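# Spell the slip's code with tiles in the board rail

## Task

Push letter tiles all the way into the board's empty rail so that, read along the rail, they give the code printed on the slip. The board is loose on the table. At the end it must stand unsupported, entirely on the table, tilted no more than at the start. Any tile or board position that holds only because a gripper is still supporting it does not count.

## Robot and tools

ROBOT. Two six-joint arms, left_arm and right_arm, each with a parallel gripper. Their bases sit at about (+0.016, +0.361, 0) m for left_arm and (+0.038, -0.291, 0) m for right_arm, each turned slightly about z. Every position in the results is in one scene frame. Its origin is on the table top midway between the arms, +x runs away from the robot over the table, +z is up, and left_arm is on the +y side. The arm names do not correspond to the left or right of a camera image. The printed gripper position can be somewhat off, more so at long reach.

JOINT ORDER (used in every row and every per-joint list): waist (joint1), shoulder (joint2), elbow (joint3), wrist pitch (joint4), wrist yaw (joint5), wrist roll (joint6). Ranges in rad: waist -2.618 to 3.054, shoulder 0.000 to 3.142, elbow 0.000 to 3.142, wrist pitch -1.571 to 1.571, wrist yaw -1.571 to 1.571, wrist roll -2.094 to 2.094. A joint's true end may differ from these by up to 0.036 rad.

GRIPPER. Fingers point along the gripper's +z and close along its y axis. end_effector_position is the point between the pads, just under 1 cm behind the tips. Full open gap is 0.087 m.

THE ROW. Both motion tools use a row of 14 numbers, each in [-1, 1], always for both arms: left waist, shoulder, elbow, wrist pitch, wrist yaw, wrist roll, left opening, then the same seven for right_arm. The six joint numbers per arm are offsets, not angles, scaled so 1.0 equals 1.202 rad (waist), 1.258 (shoulder), 1.238 (elbow), 2.073 (wrist pitch), 2.022 (wrist yaw and wrist roll). Write 0 for joints that should stay. The opening is absolute, not an offset: +1 fully open, -1 closed.

execute_actions(actions): a list of up to 15 actions run one after another. Each action is a list of up to 15 rows; each row lasts one 1/30 s step, and if fewer than 15 rows are given the last one repeats to fill the action. Offsets in every row of an action are counted from the joint angles at that action's start, not from the previous row. For the first action these are the last angles reported. An empty list just returns the current state and images. If any action would push a joint more than 0.036 rad beyond its range, it is refused for both arms; if the first action fails that check or any action is malformed, nothing runs.

move(target, speed, blocking): target is one row as above, with offsets taken from the most recent reported Joint positions. All joints travel in step so they finish together, which makes the gripper trace a curve. speed (0.01 to 2 rad/s, default 0.5) caps the joint with the longest way to go; a move lasts 0.5 to 10 s and is cut off at 10 s. It does not avoid obstacles or the other arm. With blocking=false the result comes after 0.5 s while motion continues; call wait or stop before sending anything else. The extra 'move:' line reports how it ended (done, off_target, moving, held, fault), limits=held or limits=none, and each arm's joint farthest from target. A fast move or a target set well beyond a contact pushes hard.

wait(seconds): 0 to 10 s; the arms keep their last command and a running move continues. stop: brakes the running move; braking needs some distance. zoom_image(camera, region): region [x0, y0, x1, y1] in pixels, at most 504 by 504. show_instructions: displays the reference image(s), such as the letter rail manual. read_manual(section): licence texts only. finished_scene(scene): ends the given scene, final and irreversible; do it only once the board stands alone with the code correct.

RESULTS. A state line gives each gripper's position (m) and orientation quaternion wxyz. Joint positions and Joint velocities list each arm's six joints (rad, rad/s) plus finger gap (m). Joint targets shows what the joints are currently being driven toward. grip_measured is the measured opening on the command scale (each arm may be off by about 1 mm). Joint torques are raw drive outputs with offsets and noise, so treat them loosely. Messages: 'joint sent to its limit' (a joint reached its end; no message does not prove there is more room), 'joint command not followed' (a clearance check altered targets), FAULT, MOTOR HOT (from 75 °C), OVER-TEMPERATURE FAULT (arm halted at 90 °C; at 100 °C it goes limp and drops). Images come from cam_head_left, cam_head_right, cam_low, cam_left_wrist, cam_right_wrist, each 672x504.

MOTION LIMITS. Joint speed is capped; per step the target cannot lead the measured angle by more than 0.202 rad (waist), 0.258 (shoulder), 0.238 (elbow), 0.573 (wrist pitch), 0.522 (wrist yaw, roll), and targets are scaled back if they would move the gripper over 70 mm. Big offsets may therefore need several actions, and an unfinished motion may need recommanding. Friction can leave a joint up to about 0.031 rad short, and tiny commands may not move it.

GRIPPING. To hold a tile, command an opening about 0.02 below grip_measured; smaller gaps grip more gently. Pads give roughly 20 N; fast closing squeezes harder. Held parts may get brief tugs, and loose items an occasional shove.

AVOID. Knocking anything off the table, tipping or dragging the board, collisions or pressing between the arms, fast impacts, hard shoves, and long heavy holds that overheat motors. Release everything and check the board stands upright before finishing.

Each tool is called after ">>>" by a JSON object that holds its "method" and its "body", one argument or row to a line.

Reference images:

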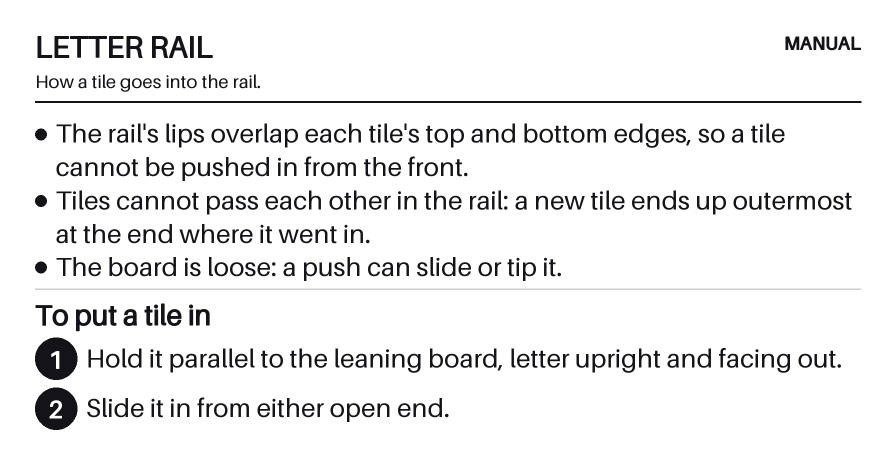

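## Session

>>> {"method": "execute_actions", "body": {
  "actions": []
}}

Scene clock: 0.00 s.
left_arm: end_effector_position=(+0.0954, +0.0073, +0.1414) grip_measured=+1.000 end_effector_quat_wxyz=(+0.285, +0.063, +0.838, -0.461) | right_arm: end_effector_position=(+0.0144, -0.7210, +0.3678) grip_measured=+0.995 end_effector_quat_wxyz=(+0.530, +0.813, -0.013, -0.239)
Joint names: [waist, shoulder, elbow, wrist pitch, wrist yaw, wrist roll]
Joint positions: left_arm=[-1.317  1.118  0.541  0.137 -0.259 -1.062  0.087] | right_arm=[-1.421  1.364  1.509 -0.513  0.449  1.329  0.087]
Joint velocities: left_arm=[-0.002 -0.007 -0.012 -0.037 -0.022  0.051  0.   ] | right_arm=[-0.022 -0.012 -0.022  0.022 -0.007  0.022 -0.   ]
Joint torques (N m, as the arm reports them, + toward a larger angle): no reading
Motor temperatures (°C, as the motors report them): left_arm=[27 26 25 28 27 27] | right_arm=[27 28 27 27 25 25]
Joint targets: left_arm=[-1.317 1.118 0.541 0.137 -0.259 -1.062] | right_arm=[-1.421 1.364 1.509 -0.513 0.449 1.329]

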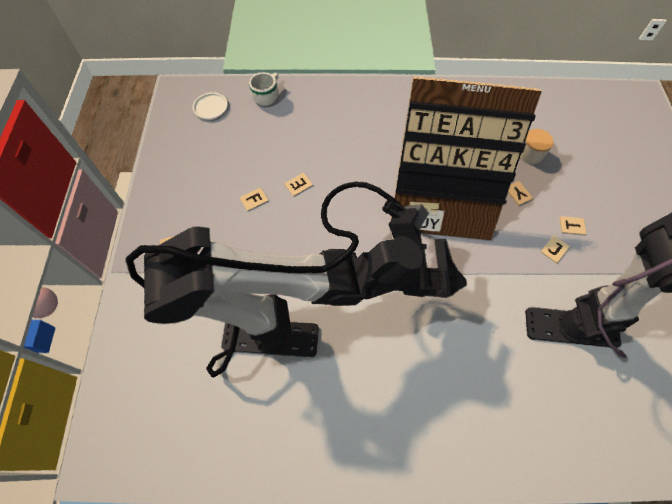

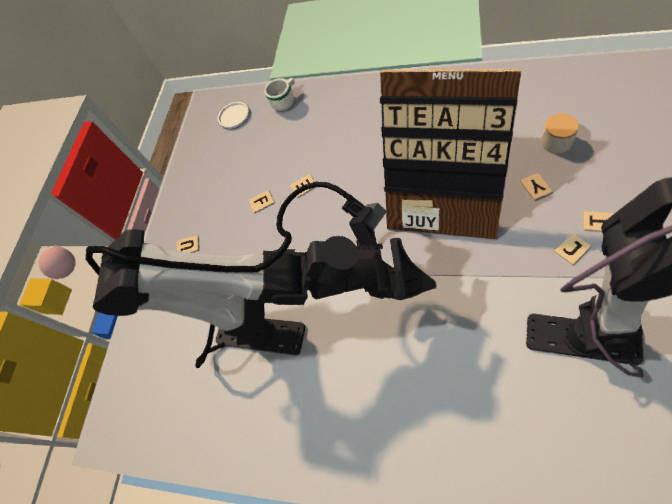

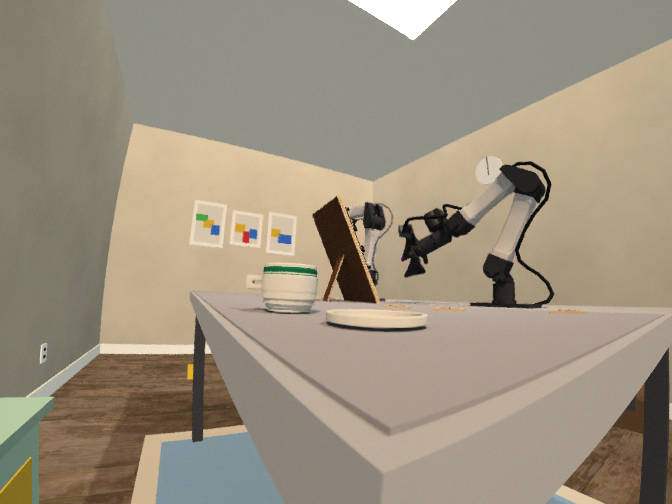

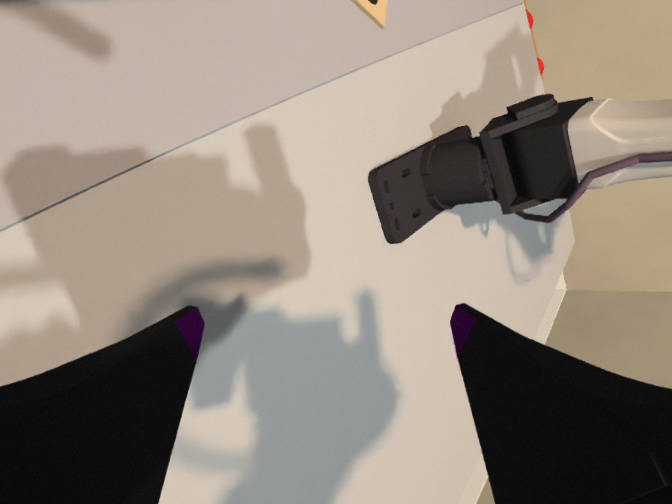

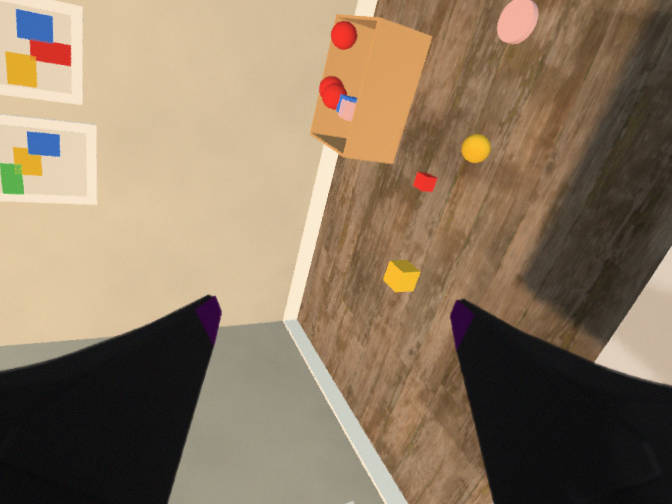

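>>> {"method": "zoom_image", "body": {
  "camera": "cam_head_right",
  "region": [360,60,640,280]
}}

>>> {"method": "zoom_image", "body": {
  "camera": "cam_low",
  "region": [290,180,610,330]
}}

Region (360, 60, 640, 280) of cam_head_right's 672x504 image, scaled by 1.800, with more detail than that image has; it fills the top 396 rows of this view, and the rest is white.

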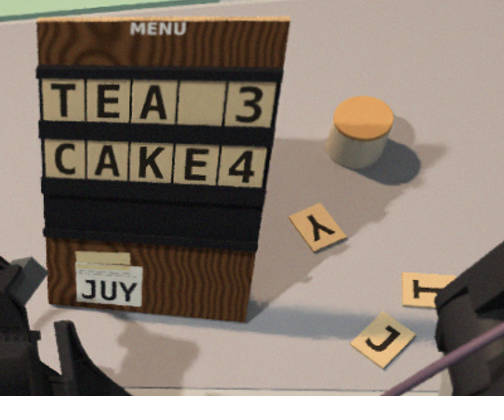

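Region (290, 180, 610, 330) of cam_low's 672x504 image, scaled by 1.575, with more detail than that image has; it fills the top 236 rows of this view, and the rest is white.

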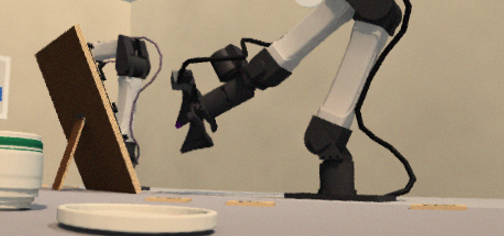

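>>> {"method": "move", "body": {
  "target": [0,-0.4,0.2,-0.67,0.128,0.525,1,0.6,0,-0.3,-0.264,-0.222,-0.385,1],
  "speed": 1.2
}}

>>> {"method": "move", "body": {
  "target": [1,0,0,0,0,0,1,0.555,0.117,-0.11,0,0,0,1],
  "speed": 1.2
}}

>>> {"method": "move", "body": {
  "target": [0.845,1,0.75,0,0,0,1,0,0,0,0,0,0,1],
  "speed": 1.2
}}

Scene clock: 3.10 s.
left_arm: end_effector_position=(+0.0407, +0.2460, +0.1219) grip_measured=+1.000 end_effector_quat_wxyz=(+0.185, +0.614, +0.753, -0.145) | right_arm: end_effector_position=(+0.2313, -0.4694, +0.1319) grip_measured=+0.995 end_effector_quat_wxyz=(+0.156, +0.629, +0.761, -0.028)
Joint names: [waist, shoulder, elbow, wrist pitch, wrist yaw, wrist roll]
Joint positions: left_arm=[-1.317  0.63   0.77  -1.236 -0.013 -0.006  0.087] | right_arm=[-0.708  1.364  1.157 -1.045  0.014  0.56   0.087]
Joint velocities: left_arm=[ 0.002  0.012  0.012  0.007 -0.022 -0.037  0.   ] | right_arm=[ 0.007  0.022 -0.002  0.007 -0.007 -0.051  0.   ]
Joint torques (N m, as the arm reports them, + toward a larger angle): left_arm=[-0.33 -0.18  9.98  1.31  0.11 -0.08] | right_arm=[ 0.78 -5.68  5.84  0.72 -0.1  -0.2 ]
Motor temperatures (°C, as the motors report them): left_arm=[27 26 26 29 27 27] | right_arm=[27 29 27 28 25 25]
Joint targets: left_arm=[-1.317 0.614 0.788 -1.252 -0.000 -0.000] | right_arm=[-0.700 1.364 1.138 -1.060 0.000 0.550]
move: done; limits=none; left_arm: farthest joint: the elbow, 0.018 radians from its target (0.248 radians at the start); right_arm: farthest joint: the elbow, 0.019 radians from its target (0.372 radians at the start)

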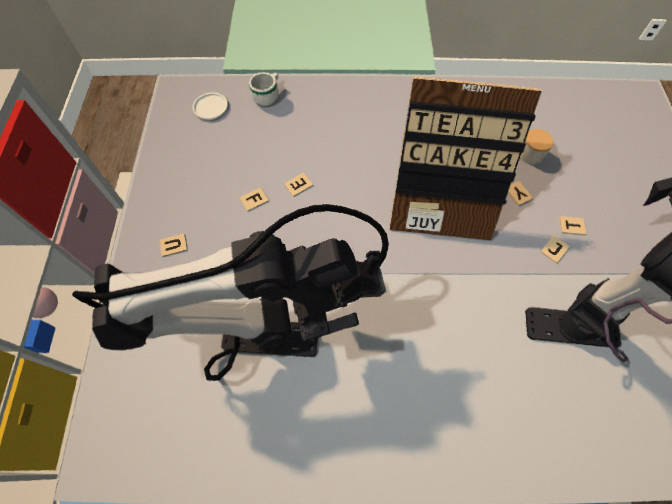

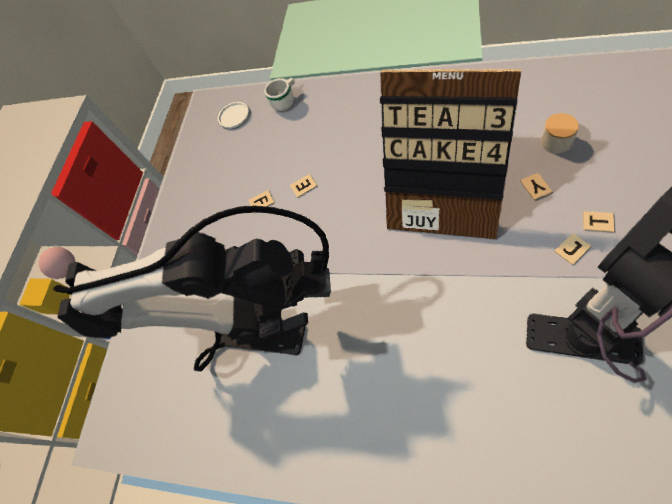

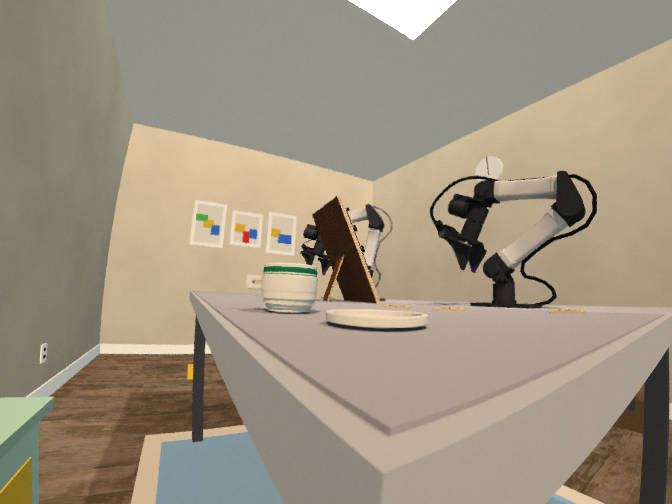

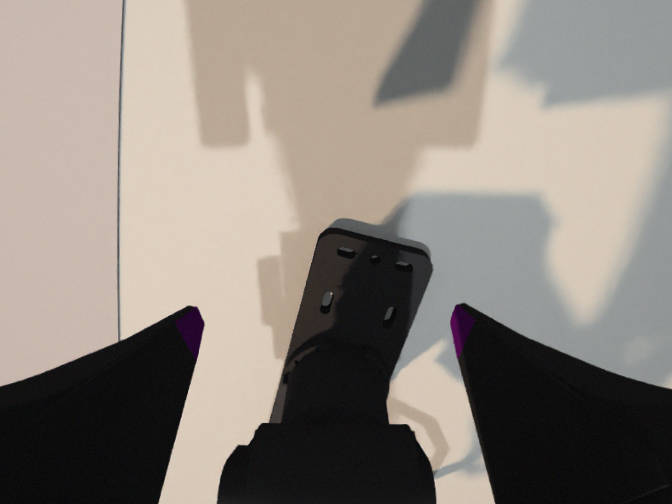

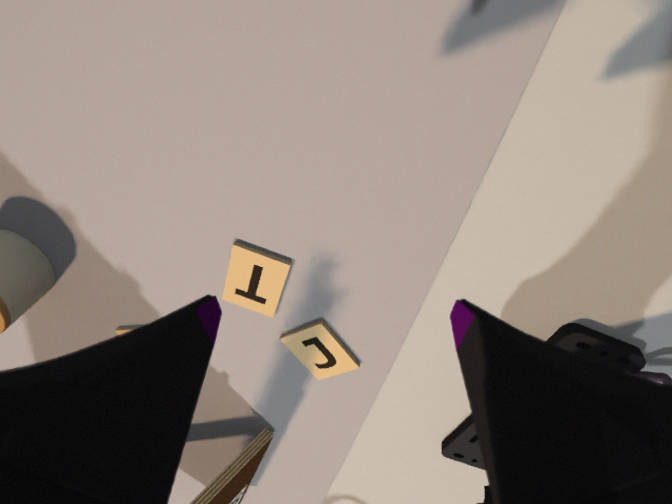

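Scene clock: 4.63 s.
left_arm: end_effector_position=(+0.1323, +0.3415, +0.1219) grip_measured=+1.000 end_effector_quat_wxyz=(+0.235, +0.086, +0.968, -0.017) | right_arm: end_effector_position=(+0.2675, -0.3082, +0.0720) grip_measured=+0.995 end_effector_quat_wxyz=(+0.039, +0.352, +0.935, +0.000)
Joint names: [waist, shoulder, elbow, wrist pitch, wrist yaw, wrist roll]
Joint positions: left_arm=[-0.126  0.63   0.77  -1.236 -0.012 -0.006  0.087] | right_arm=[-0.048  1.491  1.04  -1.042  0.015  0.56   0.087]
Joint velocities: left_arm=[-0.012 -0.007 -0.022 -0.066 -0.066 -0.007  0.   ] | right_arm=[-0.012 -0.012 -0.027  0.007 -0.11  -0.022 -0.   ]
Joint torques (N m, as the arm reports them, + toward a larger angle): left_arm=[ 0.45  1.07  8.22  1.46 -0.01 -0.14] | right_arm=[ 0.76 -4.5   5.03  0.38  0.03 -0.14]
Motor temperatures (°C, as the motors report them): left_arm=[27 26 26 29 27 27] | right_arm=[27 29 28 28 25 25]
Joint targets: left_arm=[-0.115 0.630 0.770 -1.236 -0.013 -0.006] | right_arm=[-0.040 1.511 1.021 -1.045 0.014 0.560]
move: done; limits=none; left_arm: farthest joint: the waist, 0.011 radians from its target (1.202 radians at the start); right_arm: farthest joint: the shoulder, 0.020 radians from its target (0.147 radians at the start)

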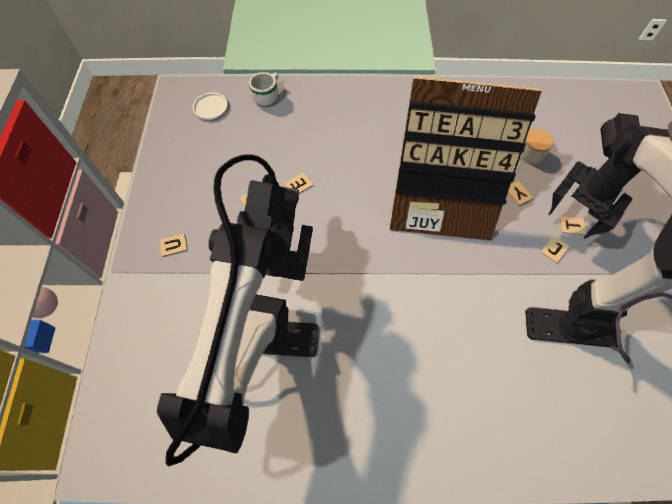

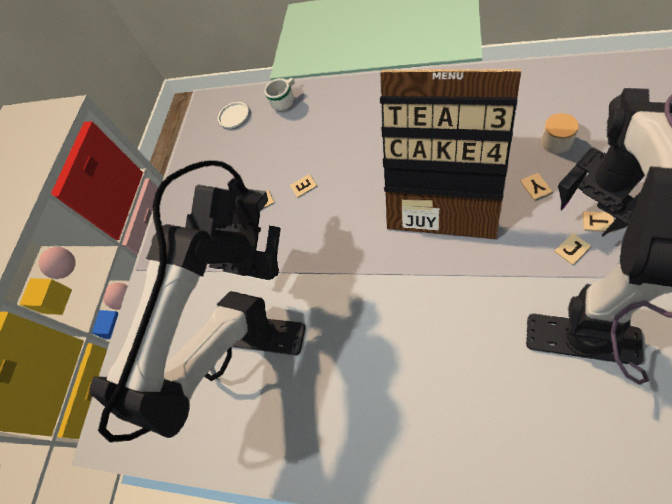

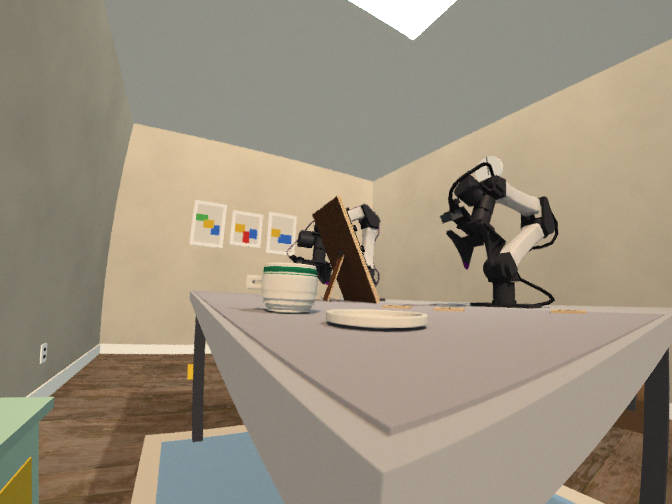

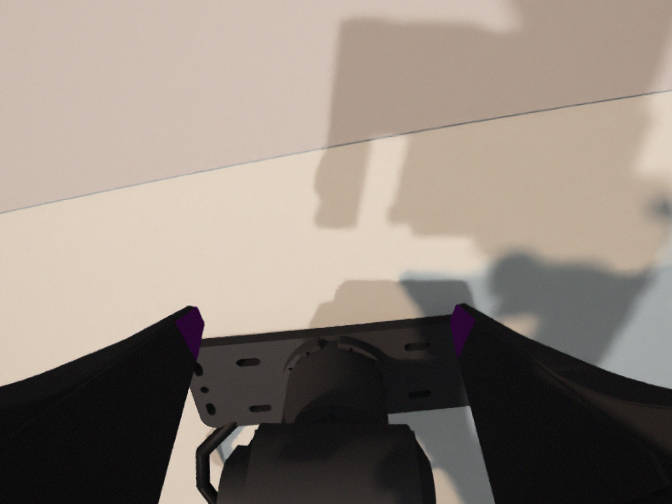

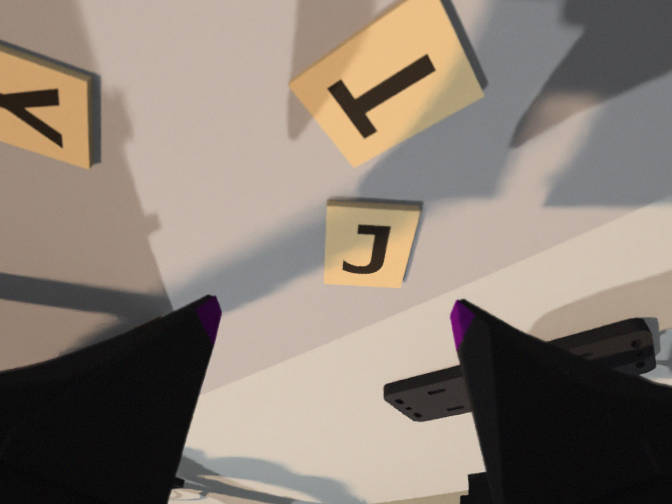

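Scene clock: 6.33 s.
left_arm: end_effector_position=(+0.2497, +0.6193, +0.1228) grip_measured=+1.000 end_effector_quat_wxyz=(+0.066, -0.406, +0.911, +0.034) | right_arm: end_effector_position=(+0.2675, -0.3082, +0.0720) grip_measured=+0.995 end_effector_quat_wxyz=(+0.039, +0.352, +0.935, +0.000)
Joint names: [waist, shoulder, elbow, wrist pitch, wrist yaw, wrist roll]
Joint positions: left_arm=[ 0.891  1.879  1.681 -1.224 -0.01  -0.006  0.087] | right_arm=[-0.048  1.491  1.04  -1.042  0.015  0.56   0.087]
Joint velocities: left_arm=[-0.022 -0.007  0.012  0.037 -0.022 -0.007  0.   ] | right_arm=[ 0.012  0.002 -0.002 -0.007 -0.022 -0.081  0.002]
Joint torques (N m, as the arm reports them, + toward a larger angle): left_arm=[-0.42 -9.28  9.9   0.71 -0.03 -0.14] | right_arm=[-0.06 -6.39  6.57  0.43  0.04 -0.14]
Motor temperatures (°C, as the motors report them): left_arm=[27 27 26 29 27 27] | right_arm=[27 29 28 28 25 25]
Joint targets: left_arm=[0.889 1.888 1.699 -1.236 -0.012 -0.006] | right_arm=[-0.048 1.491 1.040 -1.042 0.015 0.560]
move: done; limits=none; left_arm: farthest joint: the elbow, 0.017 radians from its target (0.928 radians at the start); right_arm: farthest joint: the waist, 0.000 radians from its target (0.000 radians at the start)

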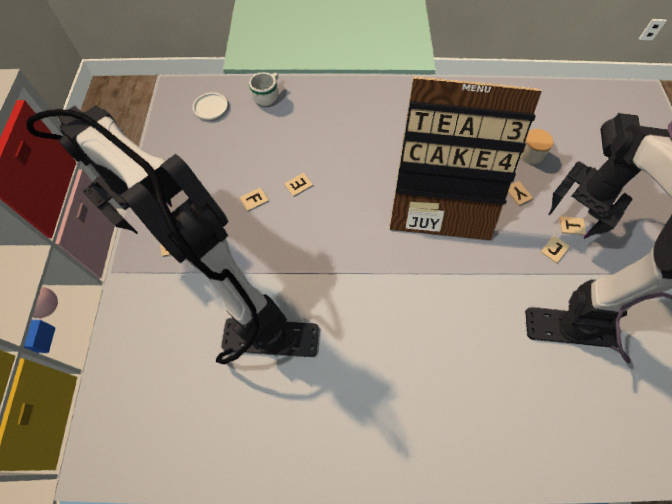

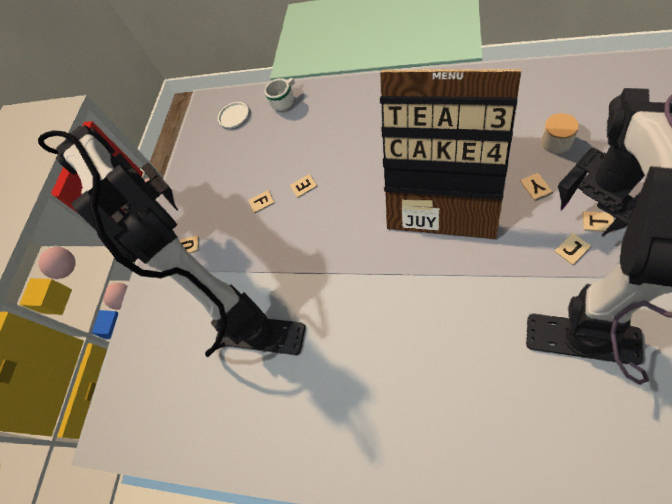

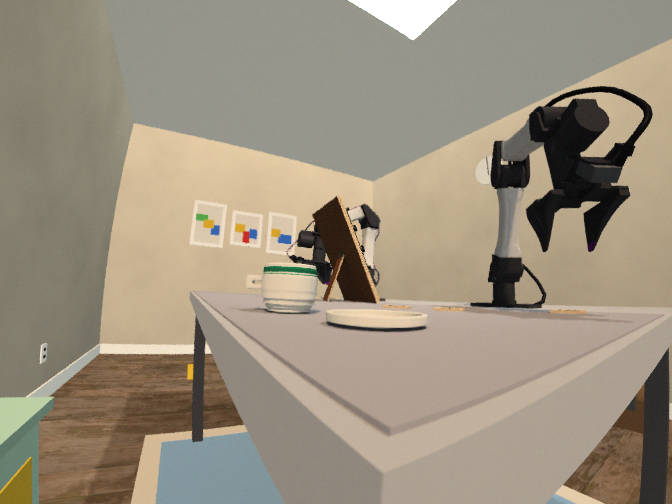

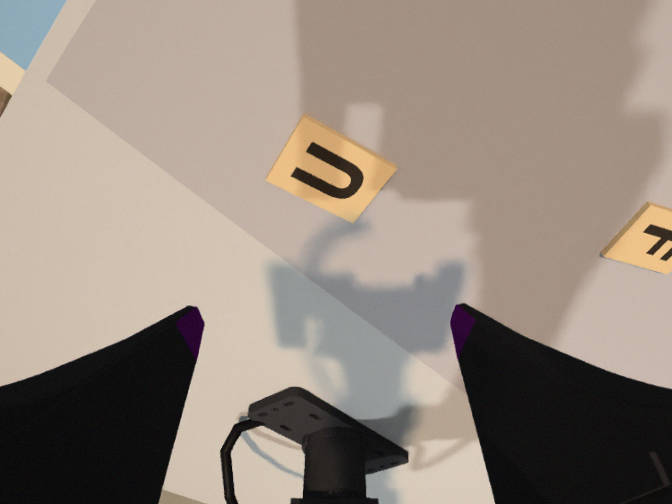

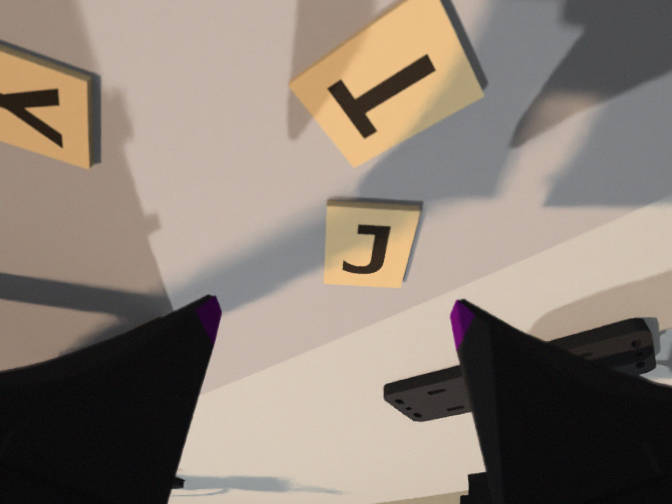

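>>> {"method": "move", "body": {
  "target": [0.094,0.07,-0.245,0.108,0.008,-0.432,0.5,0.012,-0.027,-0.177,0.057,-0.012,0.024,0.5],
  "speed": 0.8
}}

Scene clock: 8.70 s.
left_arm: end_effector_position=(+0.2397, +0.6126, +0.0320) grip_measured=+0.500 end_effector_quat_wxyz=(-0.008, +0.786, -0.618, -0.004) | right_arm: end_effector_position=(+0.2332, -0.2986, +0.0296) grip_measured=+0.500 end_effector_quat_wxyz=(+0.003, +0.368, +0.930, -0.002)
Joint names: [waist, shoulder, elbow, wrist pitch, wrist yaw, wrist roll]
Joint positions: left_arm=[ 0.995  1.949  1.4   -1.007 -0.007 -0.874  0.066] | right_arm=[-0.043  1.474  0.84  -0.931  0.005  0.599  0.066]
Joint velocities: left_arm=[ 0.022  0.002 -0.012 -0.081  0.095 -0.022 -0.001] | right_arm=[-0.007 -0.007  0.002 -0.022  0.022 -0.007 -0.001]
Joint torques (N m, as the arm reports them, + toward a larger angle): left_arm=[ 0.3  -8.66  5.37  0.61  0.07 -0.2 ] | right_arm=[ 0.85 -7.06  4.61  0.38 -0.09 -0.03]
Motor temperatures (°C, as the motors report them): left_arm=[27 27 27 29 27 27] | right_arm=[27 29 28 28 25 25]
Joint targets: left_arm=[1.004 1.967 1.378 -0.999 0.006 -0.880] | right_arm=[-0.034 1.457 0.820 -0.924 -0.009 0.609]
move: off_target (left_arm); limits=none; left_arm: farthest joint: the elbow, 0.023 radians from its target (0.303 radians at the start); right_arm: farthest joint: the elbow, 0.019 radians from its target (0.219 radians at the start)

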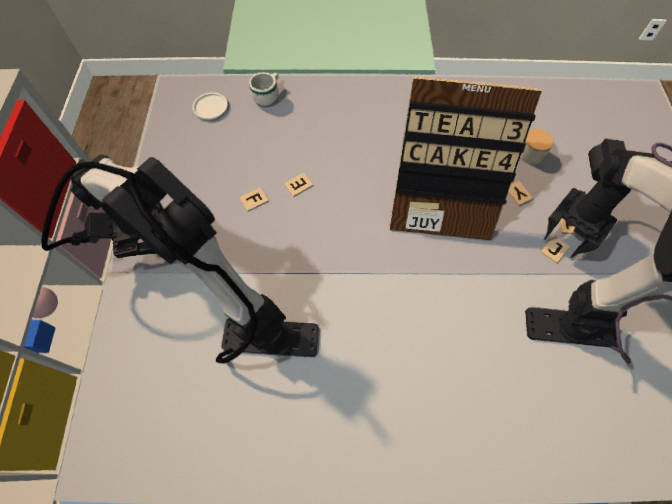

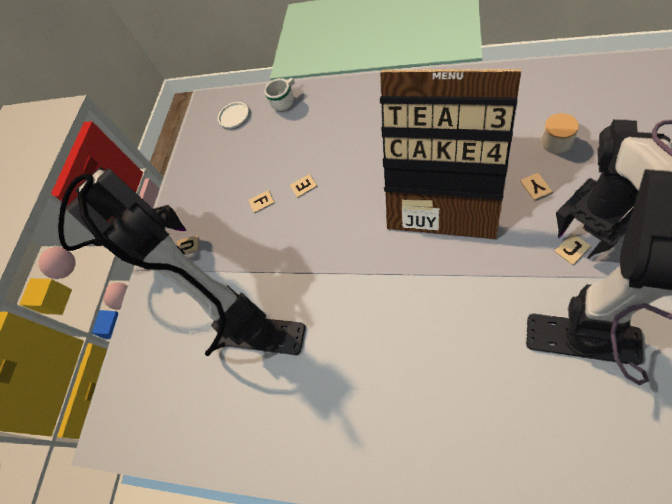

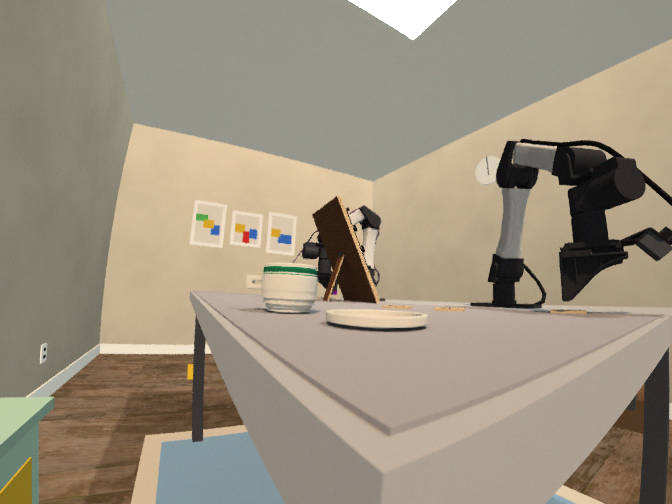

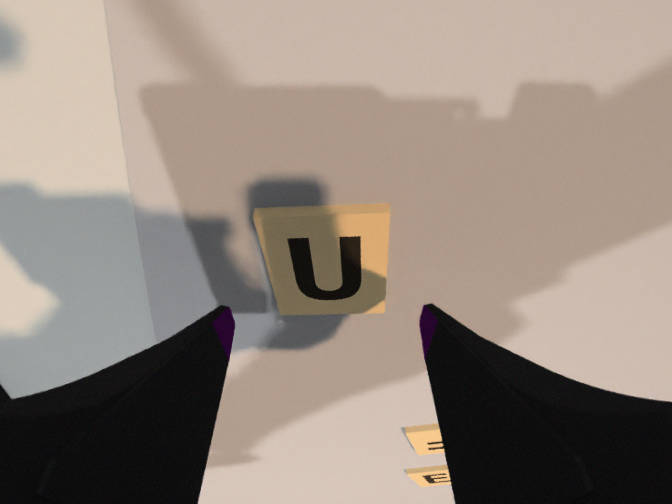

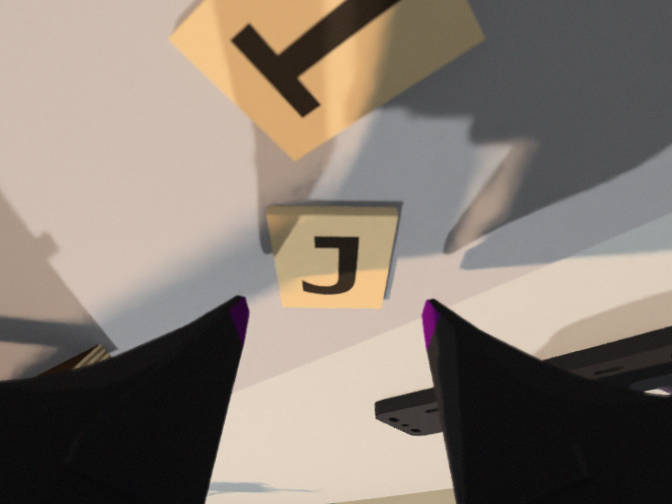

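>>> {"method": "move", "body": {
  "target": [0,0.04,-0.066,0.04,0,-0.033,0.5,0,0.048,-0.065,0.05,0,0,0.5],
  "speed": 0.2
}}

Scene clock: 9.80 s.
left_arm: end_effector_position=(+0.2386, +0.6087, +0.0101) grip_measured=+0.500 end_effector_quat_wxyz=(+0.003, +0.803, -0.597, -0.003) | right_arm: end_effector_position=(+0.2289, -0.2978, +0.0103) grip_measured=+0.500 end_effector_quat_wxyz=(-0.005, +0.368, +0.930, -0.003)
Joint names: [waist, shoulder, elbow, wrist pitch, wrist yaw, wrist roll]
Joint positions: left_arm=[ 0.995  1.978  1.346 -0.945 -0.006 -0.928  0.066] | right_arm=[-0.043  1.509  0.785 -0.857  0.004  0.599  0.066]
Joint velocities: left_arm=[ 0.017 -0.017 -0.007  0.007 -0.037  0.037 -0.   ] | right_arm=[-0.012 -0.002 -0.002 -0.066 -0.095 -0.022 -0.   ]
Joint torques (N m, as the arm reports them, + toward a larger angle): left_arm=[-0.37 -8.35  4.66  0.71 -0.08 -0.27] | right_arm=[-0.04 -3.47  3.99  0.6   0.08 -0.09]
Motor temperatures (°C, as the motors report them): left_arm=[27 28 27 29 27 27] | right_arm=[27 29 28 28 25 25]
Joint targets: left_arm=[0.995 2.000 1.319 -0.924 -0.007 -0.941] | right_arm=[-0.043 1.534 0.759 -0.827 0.005 0.599]
move: off_target (left_arm, right_arm); limits=none; left_arm: farthest joint: the elbow, 0.027 radians from its target (0.082 radians at the start); right_arm: farthest joint: the wrist pitch, 0.029 radians from its target (0.103 radians at the start)

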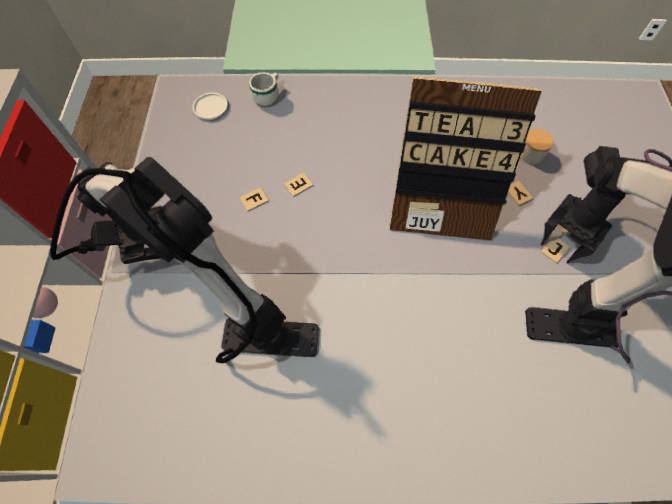

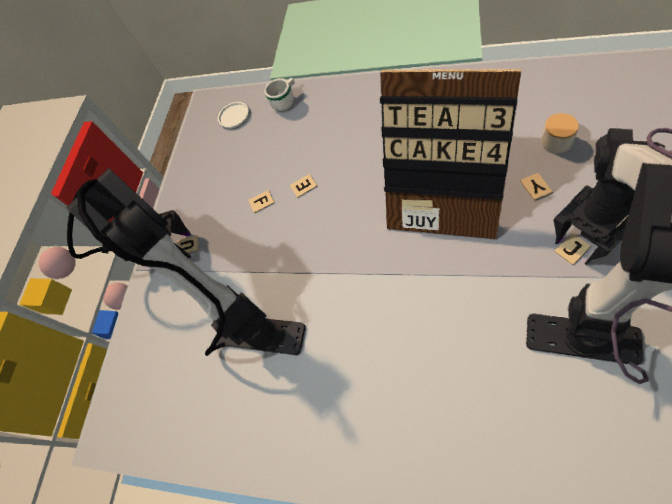

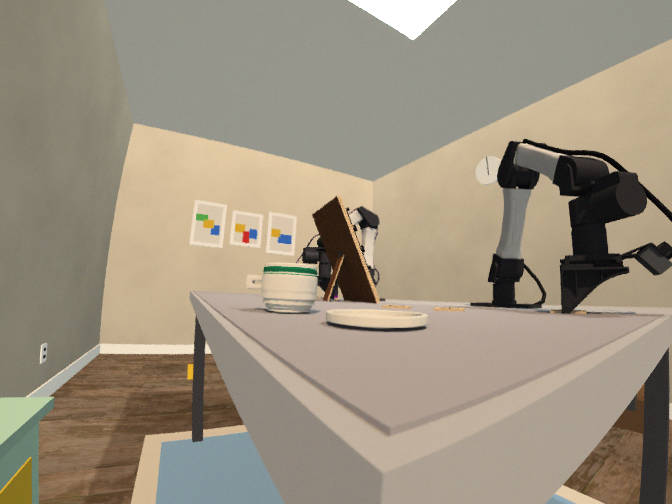

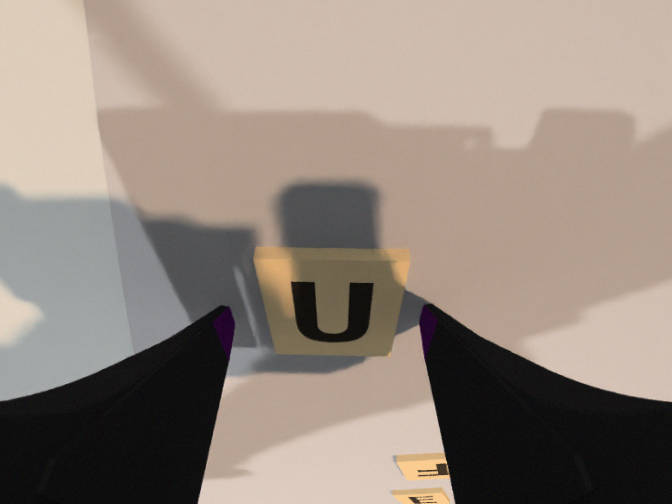

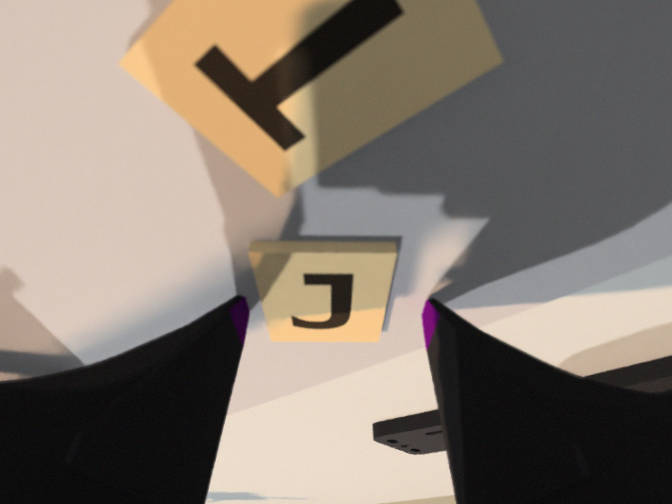

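>>> {"method": "execute_actions", "body": {
  "actions": [
    [[0,0,0,0,0,0,0.4,0,0,0,0,0,0,0.4],[0,0,0,0,0,0,0.3,0,0,0,0,0,0,0.3],[0,0,0,0,0,0,0.25,0,0,0,0,0,0,0.25],[0,0,0,0,0,0,0.2,0,0,0,0,0,0,0.2],[0,0,0,0,0,0,0.15,0,0,0,0,0,0,0.15],[0,0,0,0,0,0,0.1,0,0,0,0,0,0,0.1],[0,0,0,0,0,0,0.05,0,0,0,0,0,0,0.05],[0,0,0,0,0,0,0,0,0,0,0,0,0,0],[0,0,0,0,0,0,-0.05,0,0,0,0,0,0,-0.05],[0,0,0,0,0,0,-0.1,0,0,0,0,0,0,-0.1]],
    [[0,0,0,0,0,0,-0.12,0,0,0,0,0,0,-0.12]],
    [[0,-0.02,0.03,0,0,0,-0.12,0,-0.02,0.03,0,0,0,-0.12],[0,-0.03,0.05,-0.02,0,0,-0.12,0,-0.03,0.05,-0.02,0,0,-0.12],[0,-0.04,0.07,-0.04,0,0,-0.12,0,-0.04,0.07,-0.04,0,0,-0.12]]
  ]
}}

Scene clock: 11.47 s.
left_arm: end_effector_position=(+0.2488, +0.6204, +0.0442) grip_measured=-0.012 end_effector_quat_wxyz=(-0.032, +0.802, -0.596, +0.000) | right_arm: end_effector_position=(+0.2469, -0.2986, +0.0364) grip_measured=-0.022 end_effector_quat_wxyz=(+0.026, +0.368, +0.929, +0.009)
Joint names: [waist, shoulder, elbow, wrist pitch, wrist yaw, wrist roll]
Joint positions: left_arm=[ 0.995  1.927  1.421 -1.001  0.001 -0.929  0.043] | right_arm=[-0.043  1.467  0.867 -0.916 -0.007  0.599  0.043]
Joint velocities: left_arm=[-0.012  0.002 -0.012 -0.11   0.081  0.007 -0.   ] | right_arm=[-0.012  0.007 -0.007 -0.095  0.022  0.022 -0.   ]
Joint torques (N m, as the arm reports them, + toward a larger angle): left_arm=[ -0.3  -10.05   8.81   0.53  -0.06  -0.14] | right_arm=[ 0.01 -6.64  6.77  0.28  0.06 -0.09]
Motor temperatures (°C, as the motors report them): left_arm=[27 28 27 29 27 27] | right_arm=[27 29 28 28 25 25]
Joint targets: left_arm=[0.995 1.927 1.432 -1.018 0.001 -0.929] | right_arm=[-0.043 1.459 0.871 -0.934 -0.007 0.599]

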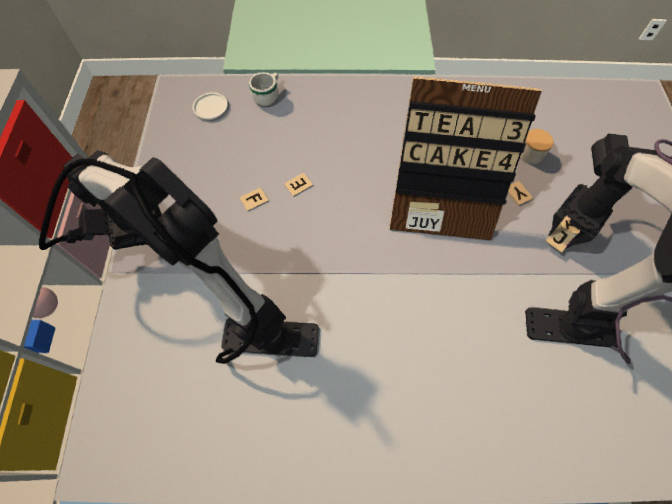

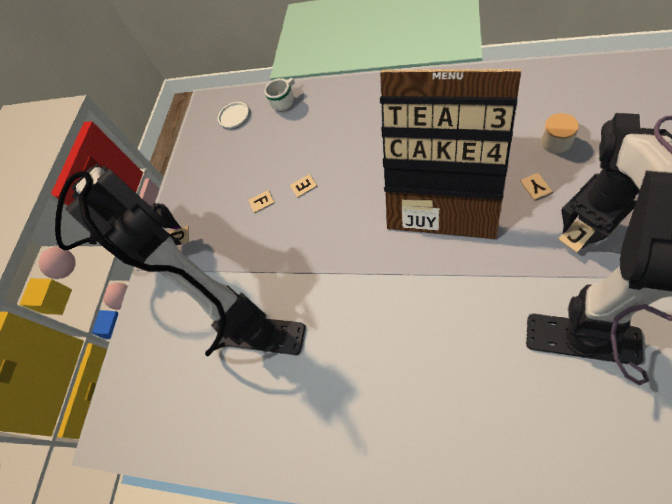

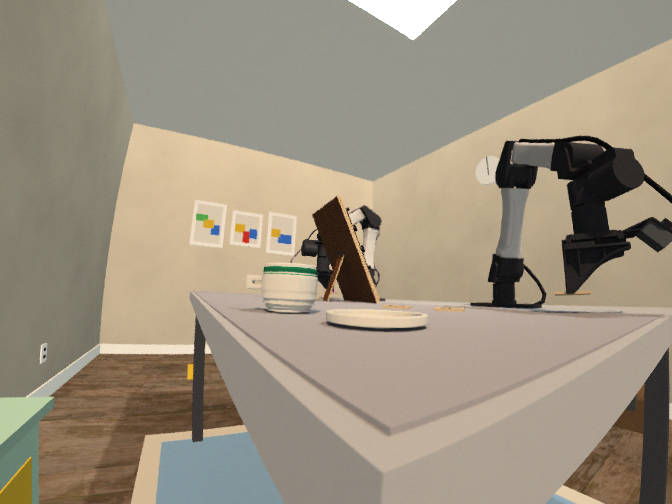

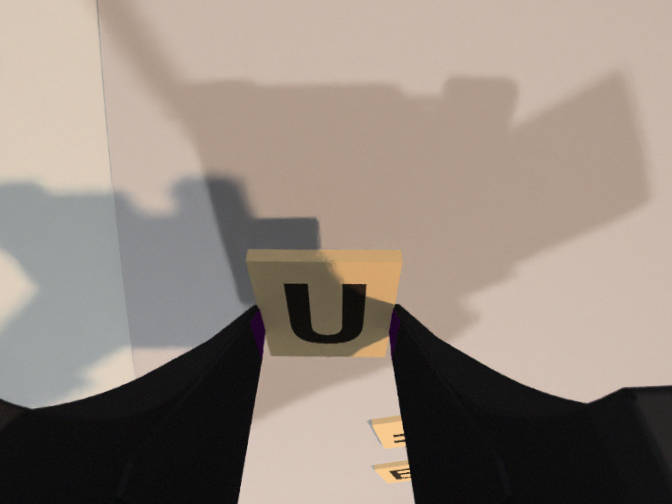

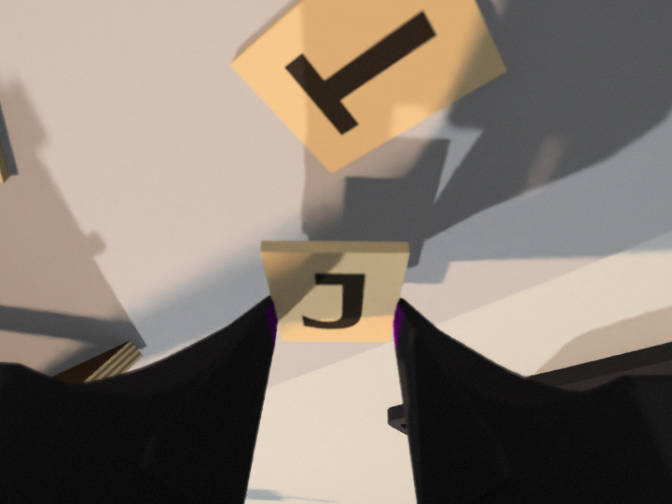

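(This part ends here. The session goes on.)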